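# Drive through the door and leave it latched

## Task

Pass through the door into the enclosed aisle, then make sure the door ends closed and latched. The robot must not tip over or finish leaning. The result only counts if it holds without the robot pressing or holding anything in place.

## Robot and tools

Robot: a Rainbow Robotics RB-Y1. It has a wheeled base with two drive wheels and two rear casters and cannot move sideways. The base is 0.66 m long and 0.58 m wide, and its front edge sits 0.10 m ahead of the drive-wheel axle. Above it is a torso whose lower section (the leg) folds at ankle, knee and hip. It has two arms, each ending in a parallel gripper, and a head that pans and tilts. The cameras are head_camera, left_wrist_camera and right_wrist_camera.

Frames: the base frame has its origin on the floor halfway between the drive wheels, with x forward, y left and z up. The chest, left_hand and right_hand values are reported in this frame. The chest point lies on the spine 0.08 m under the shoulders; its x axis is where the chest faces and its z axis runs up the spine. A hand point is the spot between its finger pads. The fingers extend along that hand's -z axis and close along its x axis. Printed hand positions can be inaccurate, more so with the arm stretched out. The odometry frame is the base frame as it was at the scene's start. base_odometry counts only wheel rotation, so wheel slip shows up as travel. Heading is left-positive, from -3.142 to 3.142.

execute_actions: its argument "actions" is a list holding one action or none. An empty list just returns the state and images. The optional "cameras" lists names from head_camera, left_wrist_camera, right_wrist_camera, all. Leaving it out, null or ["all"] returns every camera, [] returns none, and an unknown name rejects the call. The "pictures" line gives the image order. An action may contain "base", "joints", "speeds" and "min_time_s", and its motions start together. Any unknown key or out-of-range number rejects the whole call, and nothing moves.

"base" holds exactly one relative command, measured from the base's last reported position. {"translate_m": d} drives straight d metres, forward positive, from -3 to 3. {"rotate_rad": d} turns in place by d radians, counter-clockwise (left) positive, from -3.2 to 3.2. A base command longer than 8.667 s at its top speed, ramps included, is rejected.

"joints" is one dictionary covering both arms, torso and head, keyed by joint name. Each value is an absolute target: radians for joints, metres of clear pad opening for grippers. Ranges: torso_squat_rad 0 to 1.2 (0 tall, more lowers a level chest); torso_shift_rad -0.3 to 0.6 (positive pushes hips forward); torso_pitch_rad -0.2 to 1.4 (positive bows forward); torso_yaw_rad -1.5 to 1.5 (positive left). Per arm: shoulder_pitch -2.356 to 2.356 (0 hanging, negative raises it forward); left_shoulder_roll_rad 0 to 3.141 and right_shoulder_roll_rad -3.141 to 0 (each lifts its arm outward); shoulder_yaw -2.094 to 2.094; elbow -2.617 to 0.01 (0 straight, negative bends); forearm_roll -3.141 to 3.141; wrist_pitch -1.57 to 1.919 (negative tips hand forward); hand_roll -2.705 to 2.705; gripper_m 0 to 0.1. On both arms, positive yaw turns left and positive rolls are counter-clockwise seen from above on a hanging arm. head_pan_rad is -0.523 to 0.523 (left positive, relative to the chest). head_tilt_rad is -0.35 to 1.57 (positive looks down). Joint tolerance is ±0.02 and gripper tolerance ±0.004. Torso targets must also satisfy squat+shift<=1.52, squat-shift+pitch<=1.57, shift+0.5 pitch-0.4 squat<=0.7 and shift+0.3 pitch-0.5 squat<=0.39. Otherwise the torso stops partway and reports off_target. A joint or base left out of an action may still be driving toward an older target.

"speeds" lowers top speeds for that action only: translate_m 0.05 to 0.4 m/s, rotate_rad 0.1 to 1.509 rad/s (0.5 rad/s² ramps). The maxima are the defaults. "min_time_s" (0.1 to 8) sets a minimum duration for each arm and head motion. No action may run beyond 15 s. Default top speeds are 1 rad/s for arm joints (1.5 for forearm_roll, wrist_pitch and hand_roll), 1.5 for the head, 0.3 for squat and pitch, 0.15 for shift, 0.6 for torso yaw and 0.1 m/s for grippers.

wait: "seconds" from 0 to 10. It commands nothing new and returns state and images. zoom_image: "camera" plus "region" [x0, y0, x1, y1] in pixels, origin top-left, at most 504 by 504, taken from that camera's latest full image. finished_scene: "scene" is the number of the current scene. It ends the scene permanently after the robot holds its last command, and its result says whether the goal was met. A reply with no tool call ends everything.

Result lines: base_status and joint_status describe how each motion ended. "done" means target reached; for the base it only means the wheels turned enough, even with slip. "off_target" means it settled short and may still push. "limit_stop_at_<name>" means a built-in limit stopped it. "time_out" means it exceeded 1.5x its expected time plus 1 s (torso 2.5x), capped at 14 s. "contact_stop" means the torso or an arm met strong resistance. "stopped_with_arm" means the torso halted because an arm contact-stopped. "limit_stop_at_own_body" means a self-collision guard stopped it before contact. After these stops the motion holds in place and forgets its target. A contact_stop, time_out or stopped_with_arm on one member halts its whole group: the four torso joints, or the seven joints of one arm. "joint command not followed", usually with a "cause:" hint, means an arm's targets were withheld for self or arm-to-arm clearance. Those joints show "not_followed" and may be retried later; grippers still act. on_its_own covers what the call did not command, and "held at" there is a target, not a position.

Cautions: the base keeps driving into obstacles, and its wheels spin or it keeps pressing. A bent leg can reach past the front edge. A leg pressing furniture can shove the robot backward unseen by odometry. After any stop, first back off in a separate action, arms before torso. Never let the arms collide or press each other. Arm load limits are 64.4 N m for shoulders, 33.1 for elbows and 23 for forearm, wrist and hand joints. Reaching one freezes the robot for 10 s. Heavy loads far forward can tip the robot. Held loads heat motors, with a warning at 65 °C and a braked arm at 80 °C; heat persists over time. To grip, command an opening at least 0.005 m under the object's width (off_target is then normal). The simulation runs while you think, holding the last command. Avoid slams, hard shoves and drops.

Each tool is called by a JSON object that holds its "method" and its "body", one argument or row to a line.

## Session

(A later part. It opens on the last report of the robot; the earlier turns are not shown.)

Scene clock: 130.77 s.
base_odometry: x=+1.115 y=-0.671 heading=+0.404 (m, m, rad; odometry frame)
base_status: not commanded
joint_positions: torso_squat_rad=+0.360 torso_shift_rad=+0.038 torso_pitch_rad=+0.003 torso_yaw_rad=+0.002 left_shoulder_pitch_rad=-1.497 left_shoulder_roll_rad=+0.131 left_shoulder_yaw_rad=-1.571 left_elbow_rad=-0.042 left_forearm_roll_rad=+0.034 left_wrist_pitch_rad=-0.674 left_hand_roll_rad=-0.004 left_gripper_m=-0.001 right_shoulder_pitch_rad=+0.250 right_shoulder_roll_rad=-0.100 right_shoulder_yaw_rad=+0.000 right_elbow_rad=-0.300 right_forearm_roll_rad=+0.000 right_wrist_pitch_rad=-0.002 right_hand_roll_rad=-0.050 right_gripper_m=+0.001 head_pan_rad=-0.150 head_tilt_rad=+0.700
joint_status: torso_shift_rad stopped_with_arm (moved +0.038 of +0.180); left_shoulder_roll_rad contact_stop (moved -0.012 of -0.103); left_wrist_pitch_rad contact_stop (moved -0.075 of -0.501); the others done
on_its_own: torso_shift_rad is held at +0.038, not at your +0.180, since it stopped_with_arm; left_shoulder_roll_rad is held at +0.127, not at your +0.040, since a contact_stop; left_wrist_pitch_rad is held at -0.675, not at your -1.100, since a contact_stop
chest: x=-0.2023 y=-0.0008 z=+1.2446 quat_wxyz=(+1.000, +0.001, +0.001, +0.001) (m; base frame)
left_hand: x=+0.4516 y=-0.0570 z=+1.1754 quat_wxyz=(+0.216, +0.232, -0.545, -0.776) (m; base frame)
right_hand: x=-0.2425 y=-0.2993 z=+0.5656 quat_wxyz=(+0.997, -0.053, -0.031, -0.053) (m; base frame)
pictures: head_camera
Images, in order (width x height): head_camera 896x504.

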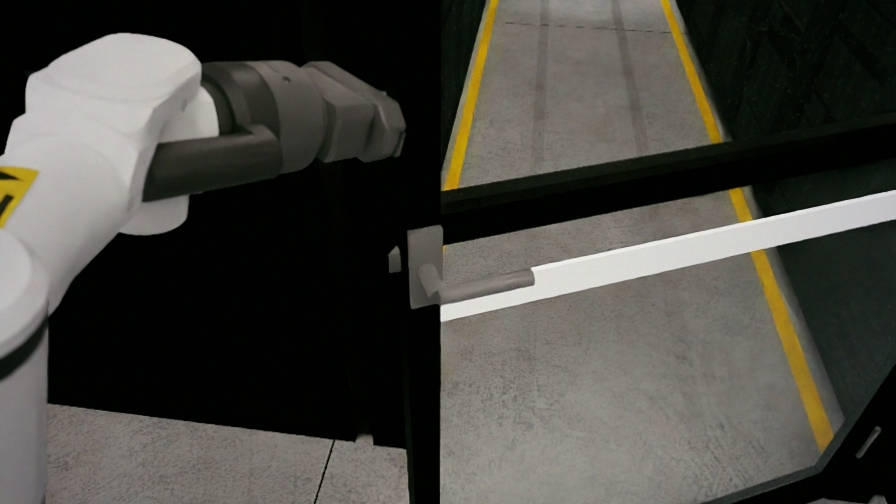

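{"method": "execute_actions", "body": {
  "actions": [
    {"joints":{"left_wrist_pitch_rad":-0.95,"left_shoulder_roll_rad":0.15},"min_time_s":1.5}
  ],
  "cameras": ["head_camera","left_wrist_camera"]
}}

Scene clock: 132.83 s.
base_odometry: x=+1.115 y=-0.671 heading=+0.404 (m, m, rad; odometry frame)
base_status: not commanded
joint_positions: torso_squat_rad=+0.360 torso_shift_rad=+0.038 torso_pitch_rad=+0.003 torso_yaw_rad=+0.002 left_shoulder_pitch_rad=-1.496 left_shoulder_roll_rad=+0.152 left_shoulder_yaw_rad=-1.571 left_elbow_rad=-0.042 left_forearm_roll_rad=+0.034 left_wrist_pitch_rad=-0.949 left_hand_roll_rad=-0.004 left_gripper_m=-0.001 right_shoulder_pitch_rad=+0.250 right_shoulder_roll_rad=-0.100 right_shoulder_yaw_rad=+0.000 right_elbow_rad=-0.300 right_forearm_roll_rad=+0.000 right_wrist_pitch_rad=-0.002 right_hand_roll_rad=-0.050 right_gripper_m=+0.001 head_pan_rad=-0.150 head_tilt_rad=+0.700
joint_status: all done
on_its_own: torso_shift_rad is held at +0.038, not at your +0.180, since it stopped_with_arm
chest: x=-0.2023 y=-0.0008 z=+1.2446 quat_wxyz=(+1.000, +0.001, +0.001, +0.001) (m; base frame)
left_hand: x=+0.4033 y=-0.0752 z=+1.1740 quat_wxyz=(+0.145, +0.132, -0.568, -0.799) (m; base frame)
right_hand: x=-0.2424 y=-0.2993 z=+0.5657 quat_wxyz=(+0.997, -0.053, -0.031, -0.053) (m; base frame)
pictures: head_camera, left_wrist_camera
Images, in order (width x height): head_camera 896x504, left_wrist_camera 644x364.

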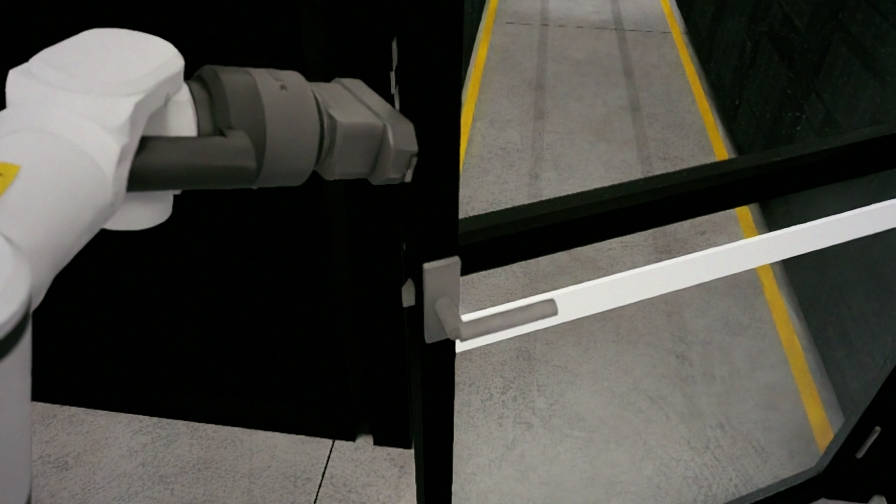

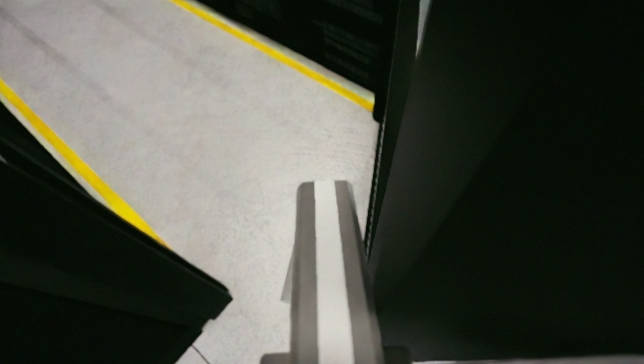

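{"method": "execute_actions", "body": {
  "actions": [
    {"base":{"translate_m":-0.15},"speeds":{"translate_m":0.09},"joints":{"left_shoulder_roll_rad":0.08},"min_time_s":2.0}
  ],
  "cameras": ["head_camera","left_wrist_camera"]
}}

Scene clock: 135.30 s.
base_odometry: x=+0.977 y=-0.730 heading=+0.405 (m, m, rad; odometry frame)
base_status: done
joint_positions: torso_squat_rad=+0.360 torso_shift_rad=+0.038 torso_pitch_rad=+0.003 torso_yaw_rad=+0.002 left_shoulder_pitch_rad=-1.497 left_shoulder_roll_rad=+0.082 left_shoulder_yaw_rad=-1.571 left_elbow_rad=-0.043 left_forearm_roll_rad=+0.034 left_wrist_pitch_rad=-0.949 left_hand_roll_rad=-0.004 left_gripper_m=-0.001 right_shoulder_pitch_rad=+0.250 right_shoulder_roll_rad=-0.100 right_shoulder_yaw_rad=+0.000 right_elbow_rad=-0.300 right_forearm_roll_rad=+0.000 right_wrist_pitch_rad=-0.002 right_hand_roll_rad=-0.050 right_gripper_m=+0.001 head_pan_rad=-0.150 head_tilt_rad=+0.700
joint_status: all done
on_its_own: torso_shift_rad is held at +0.038, not at your +0.180, since it stopped_with_arm
chest: x=-0.2025 y=-0.0009 z=+1.2446 quat_wxyz=(+1.000, +0.001, +0.001, +0.001) (m; base frame)
left_hand: x=+0.3786 y=-0.1156 z=+1.1622 quat_wxyz=(+0.125, +0.103, -0.573, -0.804) (m; base frame)
right_hand: x=-0.2424 y=-0.2993 z=+0.5656 quat_wxyz=(+0.997, -0.053, -0.031, -0.053) (m; base frame)
pictures: head_camera, left_wrist_camera
Images, in order (width x height): head_camera 896x504, left_wrist_camera 644x364.

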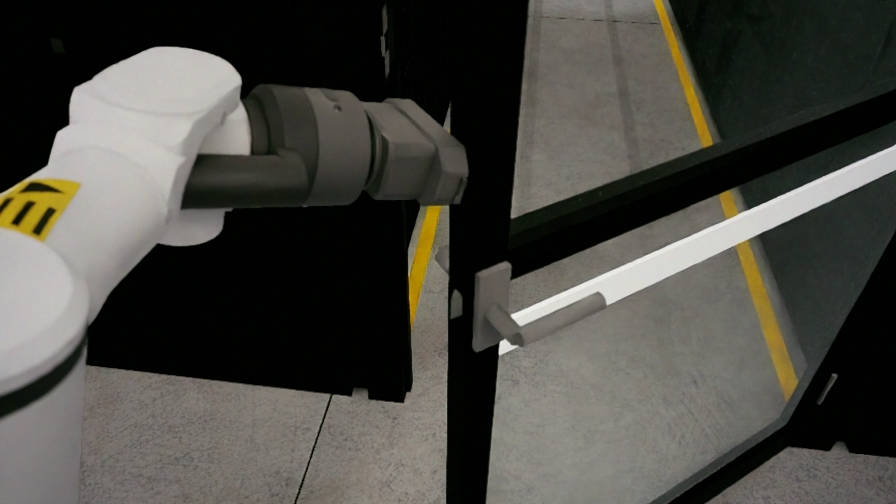

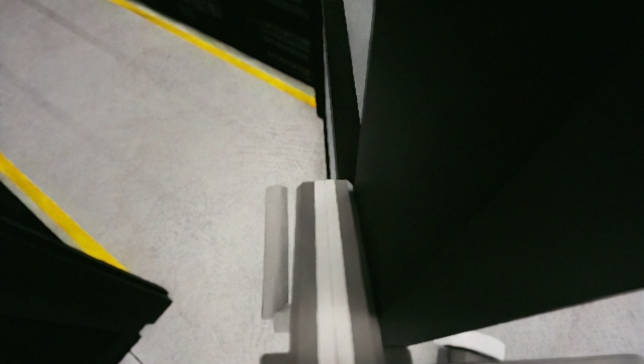

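{"method": "execute_actions", "body": {
  "actions": [
    {"base":{"translate_m":-0.17},"speeds":{"translate_m":0.09},"joints":{"left_shoulder_roll_rad":0.0,"left_elbow_rad":-0.25,"left_wrist_pitch_rad":-0.49,"head_pan_rad":-0.3},"min_time_s":2.2}
  ],
  "cameras": ["head_camera","left_wrist_camera"]
}}

Scene clock: 138.07 s.
base_odometry: x=+0.821 y=-0.797 heading=+0.405 (m, m, rad; odometry frame)
base_status: done
joint_positions: torso_squat_rad=+0.360 torso_shift_rad=+0.038 torso_pitch_rad=+0.003 torso_yaw_rad=+0.002 left_shoulder_pitch_rad=-1.498 left_shoulder_roll_rad=+0.002 left_shoulder_yaw_rad=-1.571 left_elbow_rad=-0.249 left_forearm_roll_rad=+0.034 left_wrist_pitch_rad=-0.489 left_hand_roll_rad=-0.004 left_gripper_m=-0.001 right_shoulder_pitch_rad=+0.250 right_shoulder_roll_rad=-0.100 right_shoulder_yaw_rad=+0.000 right_elbow_rad=-0.300 right_forearm_roll_rad=+0.000 right_wrist_pitch_rad=-0.002 right_hand_roll_rad=-0.050 right_gripper_m=+0.001 head_pan_rad=-0.300 head_tilt_rad=+0.700
joint_status: all done
on_its_own: torso_shift_rad is held at +0.038, not at your +0.180, since it stopped_with_arm
chest: x=-0.2025 y=-0.0009 z=+1.2446 quat_wxyz=(+1.000, +0.001, +0.001, +0.001) (m; base frame)
left_hand: x=+0.3824 y=-0.1842 z=+1.1341 quat_wxyz=(+0.177, +0.170, -0.557, -0.793) (m; base frame)
right_hand: x=-0.2424 y=-0.2993 z=+0.5656 quat_wxyz=(+0.997, -0.053, -0.032, -0.053) (m; base frame)
pictures: head_camera, left_wrist_camera
Images, in order (width x height): head_camera 896x504, left_wrist_camera 644x364.

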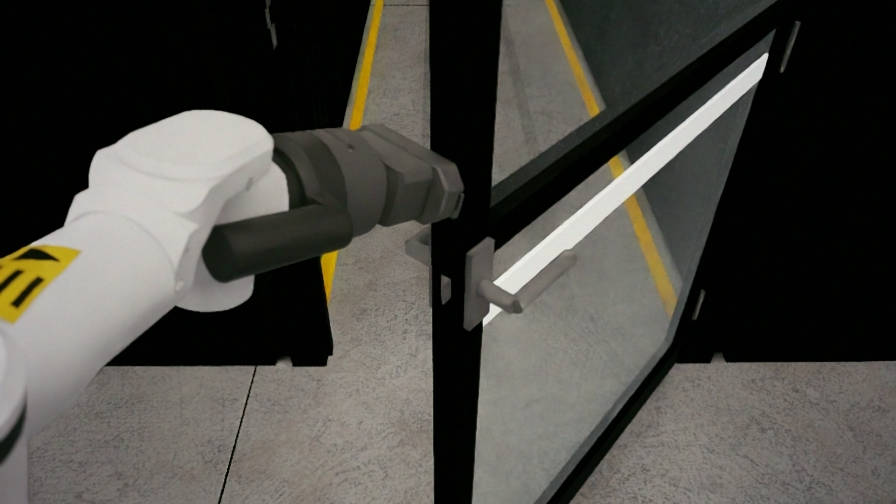

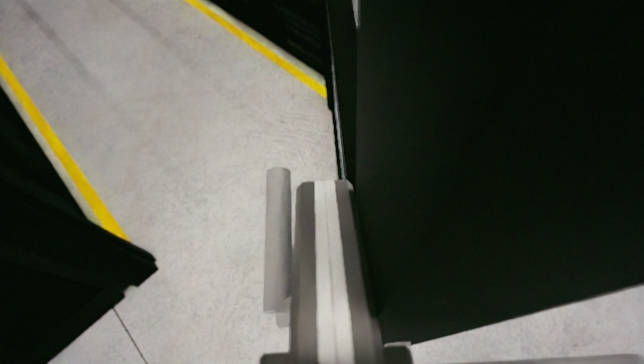

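{"method": "execute_actions", "body": {
  "actions": [
    {"base":{"translate_m":-0.07},"speeds":{"translate_m":0.08},"joints":{"left_wrist_pitch_rad":-0.35},"min_time_s":1.2}
  ],
  "cameras": ["left_wrist_camera"]
}}

{"method": "execute_actions", "body": {
  "actions": [
    {"base":{"rotate_rad":-0.17},"speeds":{"rotate_rad":0.15},"joints":{"left_wrist_pitch_rad":-0.25},"min_time_s":1.2}
  ],
  "cameras": ["head_camera","left_wrist_camera"]
}}

Scene clock: 143.87 s.
base_odometry: x=+0.757 y=-0.825 heading=+0.406 (m, m, rad; odometry frame)
base_status: done
joint_positions: torso_squat_rad=+0.360 torso_shift_rad=+0.038 torso_pitch_rad=+0.003 torso_yaw_rad=+0.002 left_shoulder_pitch_rad=-1.497 left_shoulder_roll_rad=+0.002 left_shoulder_yaw_rad=-1.571 left_elbow_rad=-0.249 left_forearm_roll_rad=+0.034 left_wrist_pitch_rad=-0.349 left_hand_roll_rad=-0.004 left_gripper_m=-0.001 right_shoulder_pitch_rad=+0.250 right_shoulder_roll_rad=-0.100 right_shoulder_yaw_rad=+0.000 right_elbow_rad=-0.300 right_forearm_roll_rad=+0.000 right_wrist_pitch_rad=-0.002 right_hand_roll_rad=-0.050 right_gripper_m=+0.001 head_pan_rad=-0.300 head_tilt_rad=+0.700
joint_status: all done
on_its_own: torso_shift_rad is held at +0.038, not at your +0.180, since it stopped_with_arm
chest: x=-0.2025 y=-0.0009 z=+1.2446 quat_wxyz=(+1.000, +0.001, +0.001, +0.001) (m; base frame)
left_hand: x=+0.4096 y=-0.1672 z=+1.1369 quat_wxyz=(+0.216, +0.225, -0.543, -0.780) (m; base frame)
right_hand: x=-0.2424 y=-0.2993 z=+0.5656 quat_wxyz=(+0.997, -0.053, -0.032, -0.053) (m; base frame)
pictures: left_wrist_camera
Images, in order (width x height): left_wrist_camera 644x364.

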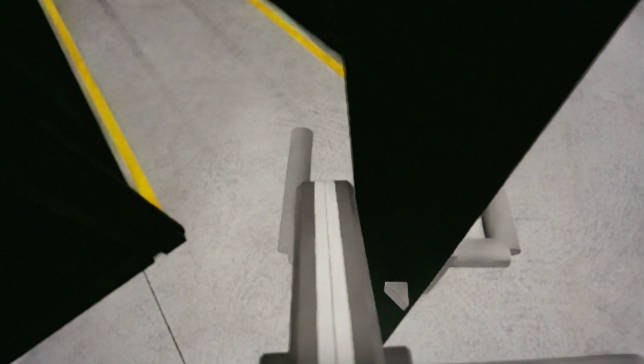

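Scene clock: 145.67 s.
base_odometry: x=+0.757 y=-0.825 heading=+0.237 (m, m, rad; odometry frame)
base_status: done
joint_positions: torso_squat_rad=+0.360 torso_shift_rad=+0.038 torso_pitch_rad=+0.003 torso_yaw_rad=+0.002 left_shoulder_pitch_rad=-1.497 left_shoulder_roll_rad=+0.003 left_shoulder_yaw_rad=-1.571 left_elbow_rad=-0.249 left_forearm_roll_rad=+0.034 left_wrist_pitch_rad=-0.249 left_hand_roll_rad=-0.004 left_gripper_m=-0.001 right_shoulder_pitch_rad=+0.250 right_shoulder_roll_rad=-0.100 right_shoulder_yaw_rad=+0.000 right_elbow_rad=-0.300 right_forearm_roll_rad=+0.000 right_wrist_pitch_rad=-0.002 right_hand_roll_rad=-0.050 right_gripper_m=+0.001 head_pan_rad=-0.300 head_tilt_rad=+0.700
joint_status: all done
on_its_own: torso_shift_rad is held at +0.038, not at your +0.180, since it stopped_with_arm
chest: x=-0.2025 y=-0.0009 z=+1.2446 quat_wxyz=(+1.000, +0.001, +0.001, +0.001) (m; base frame)
left_hand: x=+0.4276 y=-0.1527 z=+1.1398 quat_wxyz=(+0.243, +0.264, -0.531, -0.768) (m; base frame)
right_hand: x=-0.2424 y=-0.2993 z=+0.5656 quat_wxyz=(+0.997, -0.053, -0.032, -0.053) (m; base frame)
pictures: head_camera, left_wrist_camera
Images, in order (width x height): head_camera 896x504, left_wrist_camera 644x364.

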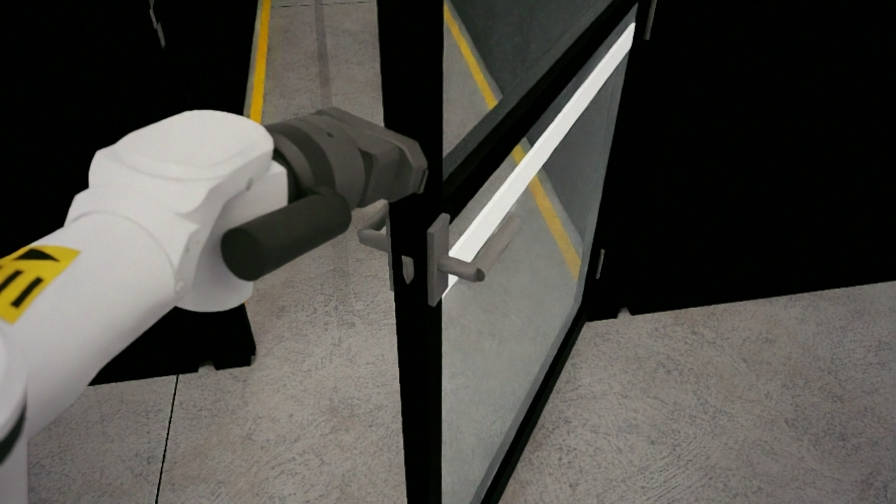

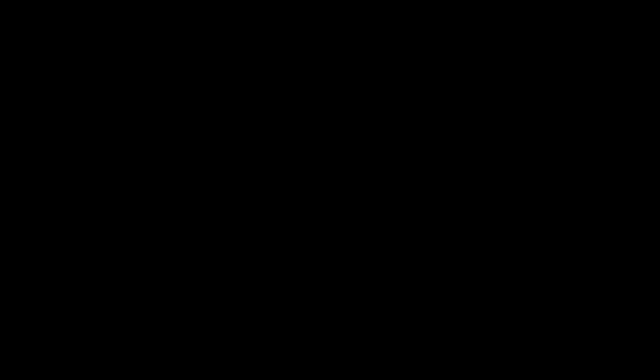

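{"method": "execute_actions", "body": {
  "actions": [
    {"base":{"translate_m":-0.04},"speeds":{"translate_m":0.06},"joints":{"left_wrist_pitch_rad":-0.15},"min_time_s":1}
  ],
  "cameras": ["left_wrist_camera"]
}}

{"method": "execute_actions", "body": {
  "actions": [
    {"base":{"rotate_rad":-0.25},"speeds":{"rotate_rad":0.15},"joints":{"left_wrist_pitch_rad":0.1},"min_time_s":1.8}
  ],
  "cameras": ["head_camera","left_wrist_camera"]
}}

Scene clock: 147.23 s.
base_odometry: x=+0.718 y=-0.834 heading=+0.236 (m, m, rad; odometry frame)
base_status: done
joint_positions: torso_squat_rad=+0.360 torso_shift_rad=+0.038 torso_pitch_rad=+0.003 torso_yaw_rad=+0.002 left_shoulder_pitch_rad=-1.497 left_shoulder_roll_rad=+0.002 left_shoulder_yaw_rad=-1.571 left_elbow_rad=-0.249 left_forearm_roll_rad=+0.034 left_wrist_pitch_rad=-0.149 left_hand_roll_rad=-0.004 left_gripper_m=-0.001 right_shoulder_pitch_rad=+0.250 right_shoulder_roll_rad=-0.100 right_shoulder_yaw_rad=+0.000 right_elbow_rad=-0.300 right_forearm_roll_rad=+0.000 right_wrist_pitch_rad=-0.002 right_hand_roll_rad=-0.050 right_gripper_m=+0.001 head_pan_rad=-0.300 head_tilt_rad=+0.700
joint_status: all done
on_its_own: torso_shift_rad is held at +0.038, not at your +0.180, since it stopped_with_arm
chest: x=-0.2025 y=-0.0009 z=+1.2446 quat_wxyz=(+1.000, +0.001, +0.001, +0.001) (m; base frame)
left_hand: x=+0.4438 y=-0.1369 z=+1.1434 quat_wxyz=(+0.269, +0.302, -0.518, -0.753) (m; base frame)
right_hand: x=-0.2424 y=-0.2993 z=+0.5656 quat_wxyz=(+0.997, -0.053, -0.032, -0.053) (m; base frame)
pictures: left_wrist_camera
Images, in order (width x height): left_wrist_camera 644x364.

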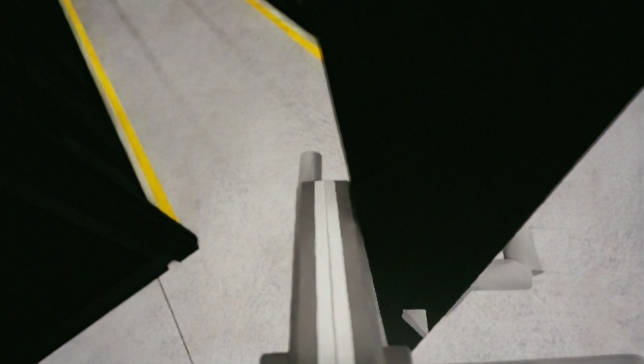

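Scene clock: 150.03 s.
base_odometry: x=+0.717 y=-0.834 heading=-0.012 (m, m, rad; odometry frame)
base_status: done
joint_positions: torso_squat_rad=+0.360 torso_shift_rad=+0.035 torso_pitch_rad=-0.001 torso_yaw_rad=+0.003 left_shoulder_pitch_rad=-1.488 left_shoulder_roll_rad=+0.004 left_shoulder_yaw_rad=-1.572 left_elbow_rad=-0.248 left_forearm_roll_rad=+0.034 left_wrist_pitch_rad=+0.101 left_hand_roll_rad=-0.004 left_gripper_m=-0.001 right_shoulder_pitch_rad=+0.250 right_shoulder_roll_rad=-0.100 right_shoulder_yaw_rad=+0.000 right_elbow_rad=-0.300 right_forearm_roll_rad=+0.000 right_wrist_pitch_rad=-0.002 right_hand_roll_rad=-0.050 right_gripper_m=+0.001 head_pan_rad=-0.300 head_tilt_rad=+0.700
joint_status: all done
on_its_own: torso_shift_rad is held at +0.038, not at your +0.180, since it stopped_with_arm
chest: x=-0.2051 y=+0.0005 z=+1.2446 quat_wxyz=(+1.000, +0.000, +0.000, +0.002) (m; base frame)
left_hand: x=+0.4748 y=-0.0858 z=+1.1522 quat_wxyz=(+0.335, +0.393, -0.479, -0.710) (m; base frame)
right_hand: x=-0.2422 y=-0.2992 z=+0.5659 quat_wxyz=(+0.997, -0.054, -0.033, -0.052) (m; base frame)
pictures: head_camera, left_wrist_camera
Images, in order (width x height): head_camera 896x504, left_wrist_camera 644x364.

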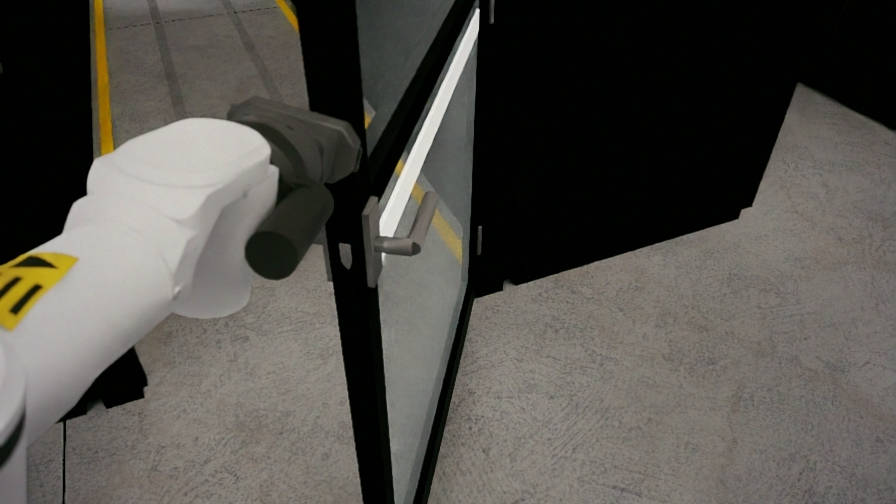

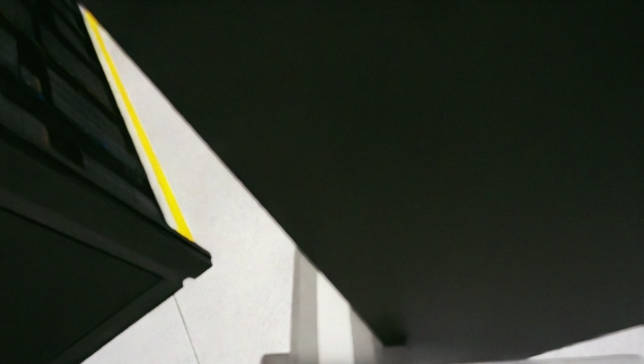

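{"method": "execute_actions", "body": {
  "actions": [
    {"joints":{"left_wrist_pitch_rad":0.5,"left_elbow_rad":-0.6},"min_time_s":1.5}
  ],
  "cameras": ["left_wrist_camera"]
}}

{"method": "execute_actions", "body": {
  "actions": [
    {"base":{"rotate_rad":-0.25},"speeds":{"rotate_rad":0.15},"joints":{"left_wrist_pitch_rad":0.7},"min_time_s":1.8}
  ],
  "cameras": ["head_camera","left_wrist_camera"]
}}

Scene clock: 152.17 s.
base_odometry: x=+0.718 y=-0.834 heading=-0.012 (m, m, rad; odometry frame)
base_status: not commanded
joint_positions: torso_squat_rad=+0.360 torso_shift_rad=+0.038 torso_pitch_rad=+0.002 torso_yaw_rad=+0.002 left_shoulder_pitch_rad=-1.497 left_shoulder_roll_rad=+0.002 left_shoulder_yaw_rad=-1.571 left_elbow_rad=-0.599 left_forearm_roll_rad=+0.034 left_wrist_pitch_rad=+0.501 left_hand_roll_rad=-0.004 left_gripper_m=-0.001 right_shoulder_pitch_rad=+0.250 right_shoulder_roll_rad=-0.100 right_shoulder_yaw_rad=+0.000 right_elbow_rad=-0.300 right_forearm_roll_rad=+0.000 right_wrist_pitch_rad=-0.002 right_hand_roll_rad=-0.050 right_gripper_m=+0.001 head_pan_rad=-0.300 head_tilt_rad=+0.700
joint_status: all done
on_its_own: torso_shift_rad is held at +0.038, not at your +0.180, since it stopped_with_arm
chest: x=-0.2028 y=-0.0008 z=+1.2446 quat_wxyz=(+1.000, +0.001, +0.001, +0.001) (m; base frame)
left_hand: x=+0.4274 y=-0.1491 z=+1.1350 quat_wxyz=(+0.345, +0.410, -0.467, -0.703) (m; base frame)
right_hand: x=-0.2423 y=-0.2993 z=+0.5656 quat_wxyz=(+0.997, -0.053, -0.032, -0.053) (m; base frame)
pictures: left_wrist_camera
Images, in order (width x height): left_wrist_camera 644x364.

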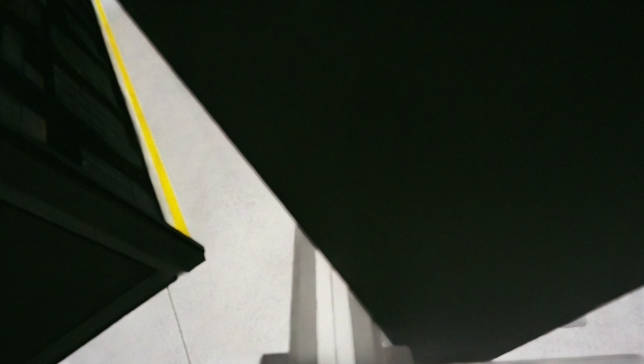

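Scene clock: 154.47 s.
base_odometry: x=+0.717 y=-0.834 heading=-0.262 (m, m, rad; odometry frame)
base_status: done
joint_positions: torso_squat_rad=+0.360 torso_shift_rad=+0.037 torso_pitch_rad=+0.002 torso_yaw_rad=+0.002 left_shoulder_pitch_rad=-1.496 left_shoulder_roll_rad=+0.001 left_shoulder_yaw_rad=-1.571 left_elbow_rad=-0.600 left_forearm_roll_rad=+0.034 left_wrist_pitch_rad=+0.700 left_hand_roll_rad=-0.004 left_gripper_m=+0.000 right_shoulder_pitch_rad=+0.250 right_shoulder_roll_rad=-0.100 right_shoulder_yaw_rad=+0.000 right_elbow_rad=-0.300 right_forearm_roll_rad=+0.000 right_wrist_pitch_rad=-0.002 right_hand_roll_rad=-0.050 right_gripper_m=+0.001 head_pan_rad=-0.300 head_tilt_rad=+0.700
joint_status: all done
on_its_own: torso_shift_rad is held at +0.038, not at your +0.180, since it stopped_with_arm
chest: x=-0.2029 y=-0.0008 z=+1.2446 quat_wxyz=(+1.000, +0.001, +0.001, +0.001) (m; base frame)
left_hand: x=+0.4417 y=-0.1088 z=+1.1465 quat_wxyz=(+0.390, +0.477, -0.430, -0.660) (m; base frame)
right_hand: x=-0.2424 y=-0.2993 z=+0.5656 quat_wxyz=(+0.997, -0.053, -0.032, -0.053) (m; base frame)
pictures: head_camera, left_wrist_camera
Images, in order (width x height): head_camera 896x504, left_wrist_camera 644x364.

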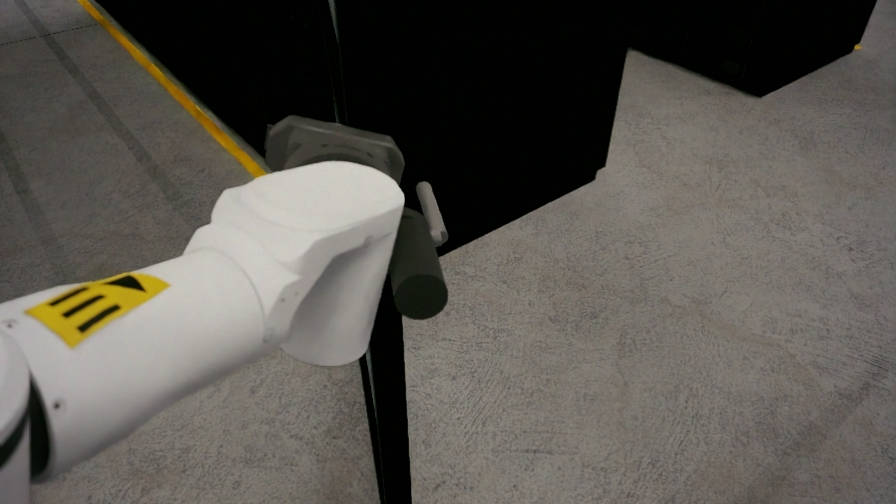

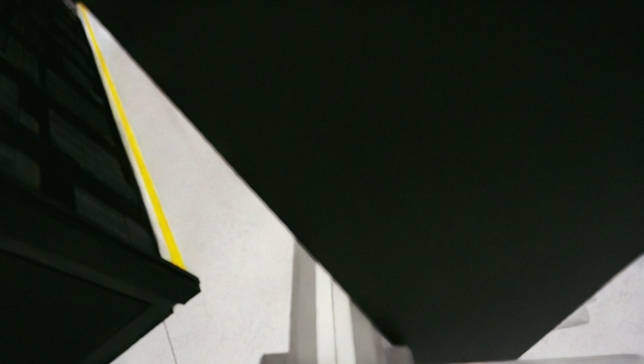

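{"method": "execute_actions", "body": {
  "actions": [
    {"joints":{"torso_yaw_rad":-0.15,"head_pan_rad":-0.1}}
  ],
  "cameras": ["left_wrist_camera"]
}}

{"method": "execute_actions", "body": {
  "actions": [
    {"base":{"translate_m":0.04},"joints":{"torso_yaw_rad":-0.3}}
  ],
  "cameras": ["head_camera","left_wrist_camera"]
}}

Scene clock: 156.60 s.
base_odometry: x=+0.717 y=-0.834 heading=-0.261 (m, m, rad; odometry frame)
base_status: not commanded
joint_positions: torso_squat_rad=+0.360 torso_shift_rad=+0.038 torso_pitch_rad=+0.002 torso_yaw_rad=-0.150 left_shoulder_pitch_rad=-1.497 left_shoulder_roll_rad=+0.001 left_shoulder_yaw_rad=-1.571 left_elbow_rad=-0.599 left_forearm_roll_rad=+0.034 left_wrist_pitch_rad=+0.701 left_hand_roll_rad=-0.004 left_gripper_m=+0.000 right_shoulder_pitch_rad=+0.250 right_shoulder_roll_rad=-0.100 right_shoulder_yaw_rad=+0.000 right_elbow_rad=-0.300 right_forearm_roll_rad=+0.000 right_wrist_pitch_rad=-0.002 right_hand_roll_rad=-0.050 right_gripper_m=+0.001 head_pan_rad=-0.100 head_tilt_rad=+0.700
joint_status: all done
on_its_own: torso_shift_rad is held at +0.038, not at your +0.180, since it stopped_with_arm
chest: x=-0.2027 y=-0.0009 z=+1.2446 quat_wxyz=(+0.997, +0.001, +0.001, -0.075) (m; base frame)
left_hand: x=+0.4185 y=-0.2049 z=+1.1470 quat_wxyz=(+0.338, +0.443, -0.465, -0.687) (m; base frame)
right_hand: x=-0.2872 y=-0.2901 z=+0.5657 quat_wxyz=(+0.990, -0.055, -0.027, -0.128) (m; base frame)
pictures: left_wrist_camera
Images, in order (width x height): left_wrist_camera 644x364.

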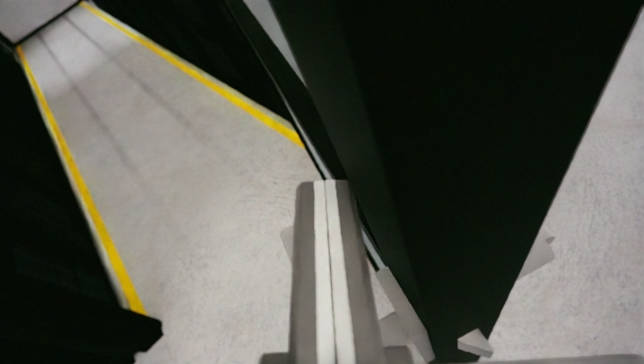

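Scene clock: 157.80 s.
base_odometry: x=+0.756 y=-0.845 heading=-0.262 (m, m, rad; odometry frame)
base_status: done
joint_positions: torso_squat_rad=+0.360 torso_shift_rad=+0.038 torso_pitch_rad=+0.002 torso_yaw_rad=-0.300 left_shoulder_pitch_rad=-1.497 left_shoulder_roll_rad=+0.001 left_shoulder_yaw_rad=-1.571 left_elbow_rad=-0.599 left_forearm_roll_rad=+0.034 left_wrist_pitch_rad=+0.700 left_hand_roll_rad=-0.004 left_gripper_m=+0.000 right_shoulder_pitch_rad=+0.250 right_shoulder_roll_rad=-0.100 right_shoulder_yaw_rad=+0.000 right_elbow_rad=-0.300 right_forearm_roll_rad=+0.000 right_wrist_pitch_rad=-0.002 right_hand_roll_rad=-0.050 right_gripper_m=+0.001 head_pan_rad=-0.100 head_tilt_rad=+0.700
joint_status: all done
on_its_own: torso_shift_rad is held at +0.038, not at your +0.180, since it stopped_with_arm
chest: x=-0.2026 y=-0.0009 z=+1.2446 quat_wxyz=(+0.989, +0.001, +0.001, -0.149) (m; base frame)
left_hand: x=+0.3812 y=-0.2953 z=+1.1470 quat_wxyz=(+0.286, +0.407, -0.497, -0.711) (m; base frame)
right_hand: x=-0.3296 y=-0.2745 z=+0.5658 quat_wxyz=(+0.977, -0.057, -0.023, -0.202) (m; base frame)
pictures: head_camera, left_wrist_camera
Images, in order (width x height): head_camera 896x504, left_wrist_camera 644x364.

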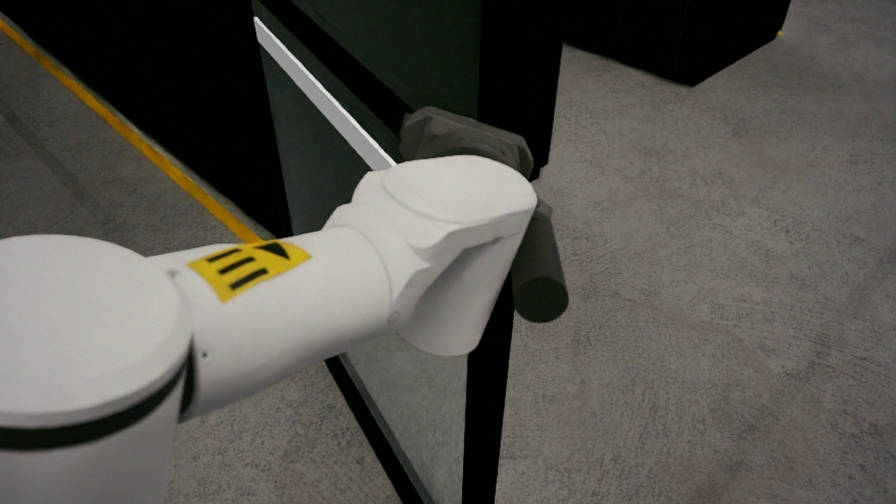

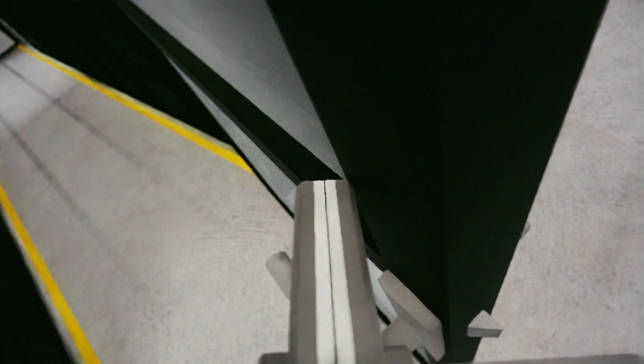

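{"method": "execute_actions", "body": {
  "actions": [
    {"joints":{"left_wrist_pitch_rad":0.45,"head_tilt_rad":1.0,"head_pan_rad":0.1},"min_time_s":0.8}
  ],
  "cameras": []
}}

{"method": "execute_actions", "body": {
  "actions": [
    {"base":{"translate_m":0.12},"speeds":{"translate_m":0.08}}
  ],
  "cameras": ["head_camera","left_wrist_camera"]
}}

Scene clock: 159.53 s.
base_odometry: x=+0.756 y=-0.845 heading=-0.262 (m, m, rad; odometry frame)
base_status: not commanded
joint_positions: torso_squat_rad=+0.360 torso_shift_rad=+0.038 torso_pitch_rad=+0.002 torso_yaw_rad=-0.300 left_shoulder_pitch_rad=-1.497 left_shoulder_roll_rad=+0.001 left_shoulder_yaw_rad=-1.571 left_elbow_rad=-0.600 left_forearm_roll_rad=+0.034 left_wrist_pitch_rad=+0.450 left_hand_roll_rad=-0.004 left_gripper_m=+0.000 right_shoulder_pitch_rad=+0.250 right_shoulder_roll_rad=-0.100 right_shoulder_yaw_rad=+0.000 right_elbow_rad=-0.300 right_forearm_roll_rad=+0.000 right_wrist_pitch_rad=-0.002 right_hand_roll_rad=-0.050 right_gripper_m=+0.001 head_pan_rad=+0.100 head_tilt_rad=+1.000
joint_status: all done
on_its_own: torso_shift_rad is held at +0.038, not at your +0.180, since it stopped_with_arm
chest: x=-0.2027 y=-0.0009 z=+1.2446 quat_wxyz=(+0.989, +0.001, +0.001, -0.149) (m; base frame)
left_hand: x=+0.3459 y=-0.3386 z=+1.1317 quat_wxyz=(+0.222, +0.315, -0.529, -0.756) (m; base frame)
right_hand: x=-0.3296 y=-0.2745 z=+0.5658 quat_wxyz=(+0.977, -0.057, -0.023, -0.202) (m; base frame)
pictures: none
No camera images: the call's "cameras" was empty. Leave "cameras" out to get every camera's image.

Scene clock: 169.93 s.
TORQUE FAULT: left_elbow_rad reached its load limit. The robot stopped for 10 seconds, dropped its targets and accepts commands again. The stop added 9.1 s to the call and to motion_time.
base_odometry: x=+0.781 y=-0.851 heading=-0.265 (m, m, rad; odometry frame)
base_status: translate_m torque_fault (by the wheels' count: +0.026 of +0.120)
joint_positions: torso_squat_rad=+0.360 torso_shift_rad=+0.038 torso_pitch_rad=+0.002 torso_yaw_rad=-0.300 left_shoulder_pitch_rad=-1.498 left_shoulder_roll_rad=-0.010 left_shoulder_yaw_rad=-1.571 left_elbow_rad=-0.606 left_forearm_roll_rad=+0.034 left_wrist_pitch_rad=+0.447 left_hand_roll_rad=-0.004 left_gripper_m=+0.000 right_shoulder_pitch_rad=+0.250 right_shoulder_roll_rad=-0.100 right_shoulder_yaw_rad=+0.000 right_elbow_rad=-0.300 right_forearm_roll_rad=+0.000 right_wrist_pitch_rad=-0.002 right_hand_roll_rad=-0.050 right_gripper_m=+0.001 head_pan_rad=+0.100 head_tilt_rad=+1.000
joint_status: not commanded
on_its_own: torso_shift_rad is held at +0.038, not at your +0.180, since it stopped_with_arm
chest: x=-0.2028 y=-0.0009 z=+1.2446 quat_wxyz=(+0.989, +0.001, +0.001, -0.149) (m; base frame)
left_hand: x=+0.3366 y=-0.3456 z=+1.1296 quat_wxyz=(+0.216, +0.308, -0.532, -0.759) (m; base frame)
right_hand: x=-0.3295 y=-0.2745 z=+0.5658 quat_wxyz=(+0.977, -0.057, -0.023, -0.202) (m; base frame)
pictures: head_camera, left_wrist_camera
Images, in order (width x height): head_camera 896x504, left_wrist_camera 644x364.

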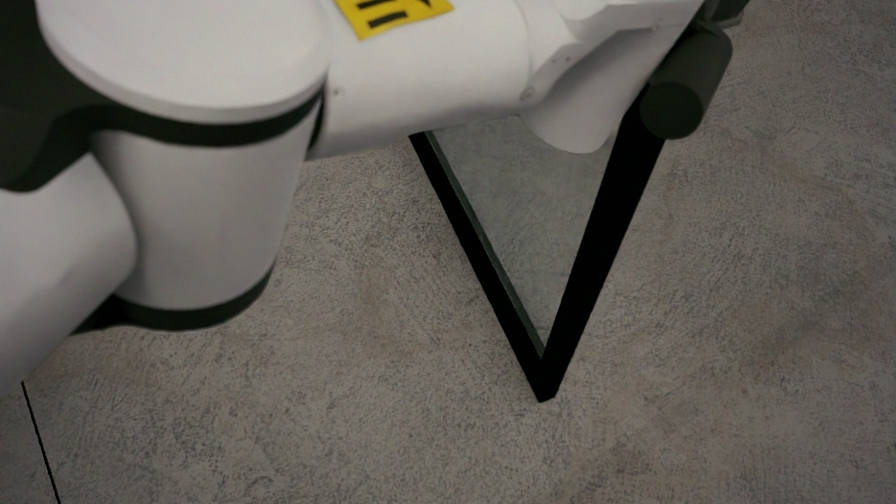

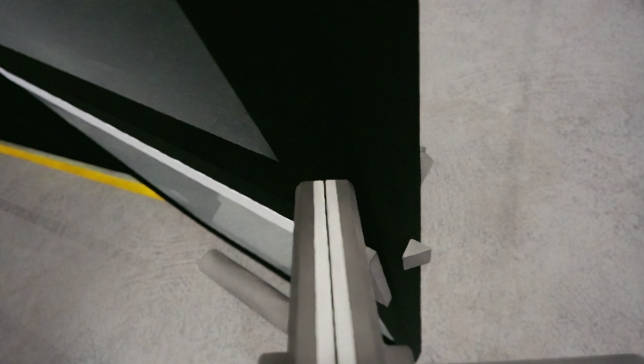

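{"method": "execute_actions", "body": {
  "actions": [
    {"joints":{"right_shoulder_pitch_rad":-1.05,"right_elbow_rad":-0.05,"right_shoulder_roll_rad":-0.08,"head_tilt_rad":0.8},"min_time_s":1.5}
  ]
}}

Scene clock: 172.53 s.
base_odometry: x=+0.781 y=-0.851 heading=-0.265 (m, m, rad; odometry frame)
base_status: not commanded
joint_positions: torso_squat_rad=+0.360 torso_shift_rad=+0.038 torso_pitch_rad=+0.002 torso_yaw_rad=-0.300 left_shoulder_pitch_rad=-1.498 left_shoulder_roll_rad=-0.009 left_shoulder_yaw_rad=-1.571 left_elbow_rad=-0.606 left_forearm_roll_rad=+0.034 left_wrist_pitch_rad=+0.448 left_hand_roll_rad=-0.004 left_gripper_m=+0.000 right_shoulder_pitch_rad=-1.048 right_shoulder_roll_rad=-0.080 right_shoulder_yaw_rad=+0.000 right_elbow_rad=-0.048 right_forearm_roll_rad=+0.000 right_wrist_pitch_rad=-0.002 right_hand_roll_rad=-0.050 right_gripper_m=+0.001 head_pan_rad=+0.100 head_tilt_rad=+0.800
joint_status: all done
on_its_own: torso_shift_rad is held at +0.038, not at your +0.180, since it stopped_with_arm
chest: x=-0.2027 y=-0.0010 z=+1.2446 quat_wxyz=(+0.989, +0.001, +0.001, -0.149) (m; base frame)
left_hand: x=+0.3371 y=-0.3454 z=+1.1296 quat_wxyz=(+0.216, +0.308, -0.532, -0.759) (m; base frame)
right_hand: x=+0.3734 y=-0.3338 z=+0.9273 quat_wxyz=(+0.867, -0.092, -0.489, +0.002) (m; base frame)
pictures: head_camera, left_wrist_camera, right_wrist_camera
Images, in order (width x height): head_camera 896x504, left_wrist_camera 644x364, right_wrist_camera 644x364.

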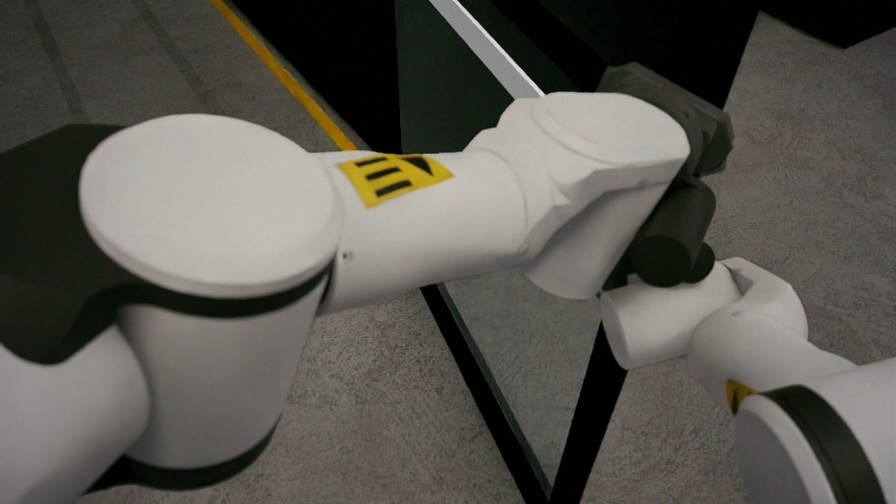

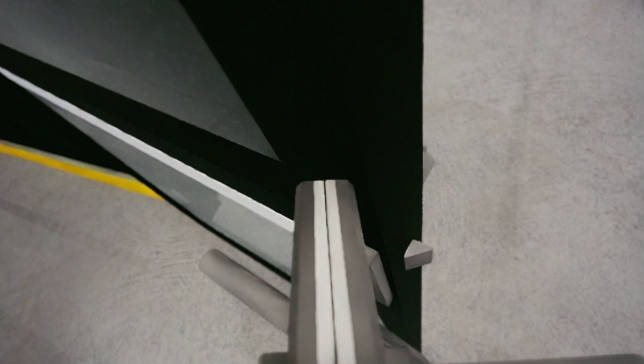

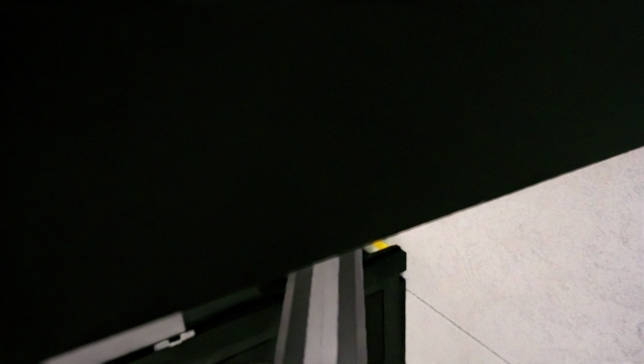

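{"method": "execute_actions", "body": {
  "actions": [
    {"joints":{"right_shoulder_roll_rad":0.0,"left_wrist_pitch_rad":0.7,"left_shoulder_roll_rad":0.0},"min_time_s":1}
  ]
}}

Scene clock: 175.20 s.
base_odometry: x=+0.781 y=-0.851 heading=-0.265 (m, m, rad; odometry frame)
base_status: not commanded
joint_positions: torso_squat_rad=+0.360 torso_shift_rad=+0.038 torso_pitch_rad=+0.002 torso_yaw_rad=-0.300 left_shoulder_pitch_rad=-1.498 left_shoulder_roll_rad=+0.001 left_shoulder_yaw_rad=-1.571 left_elbow_rad=-0.605 left_forearm_roll_rad=+0.034 left_wrist_pitch_rad=+0.700 left_hand_roll_rad=-0.004 left_gripper_m=+0.000 right_shoulder_pitch_rad=-1.050 right_shoulder_roll_rad=+0.000 right_shoulder_yaw_rad=+0.000 right_elbow_rad=-0.050 right_forearm_roll_rad=+0.000 right_wrist_pitch_rad=-0.002 right_hand_roll_rad=-0.050 right_gripper_m=+0.001 head_pan_rad=+0.100 head_tilt_rad=+0.800
joint_status: all done
on_its_own: torso_shift_rad is held at +0.038, not at your +0.180, since it stopped_with_arm
chest: x=-0.2027 y=-0.0010 z=+1.2446 quat_wxyz=(+0.989, +0.001, +0.001, -0.149) (m; base frame)
left_hand: x=+0.3791 y=-0.2974 z=+1.1470 quat_wxyz=(+0.284, +0.405, -0.498, -0.712) (m; base frame)
right_hand: x=+0.3764 y=-0.2735 z=+0.9182 quat_wxyz=(+0.870, -0.056, -0.489, +0.020) (m; base frame)
pictures: head_camera, left_wrist_camera, right_wrist_camera
Images, in order (width x height): head_camera 896x504, left_wrist_camera 644x364, right_wrist_camera 644x364.

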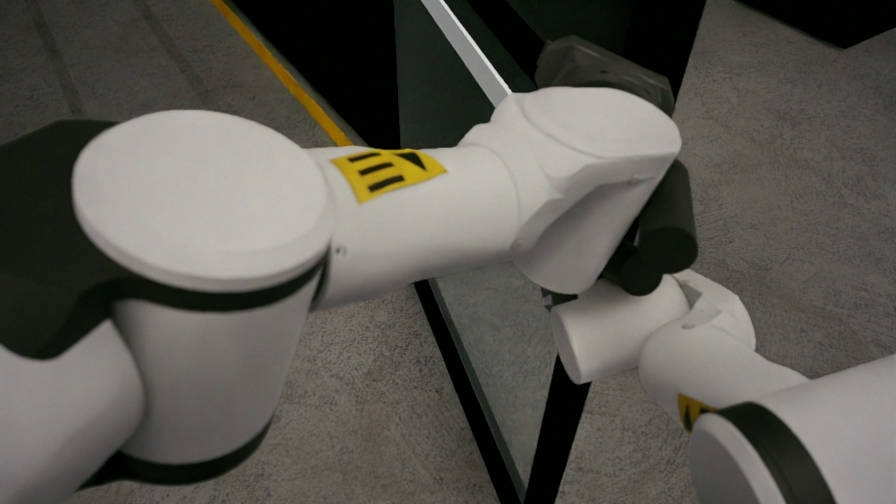

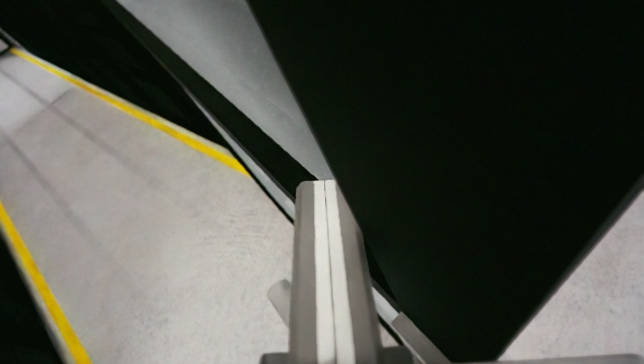

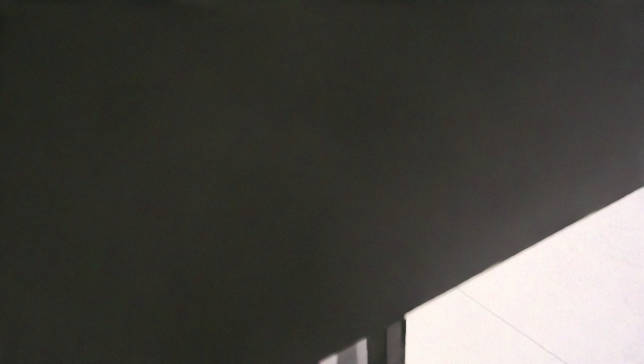

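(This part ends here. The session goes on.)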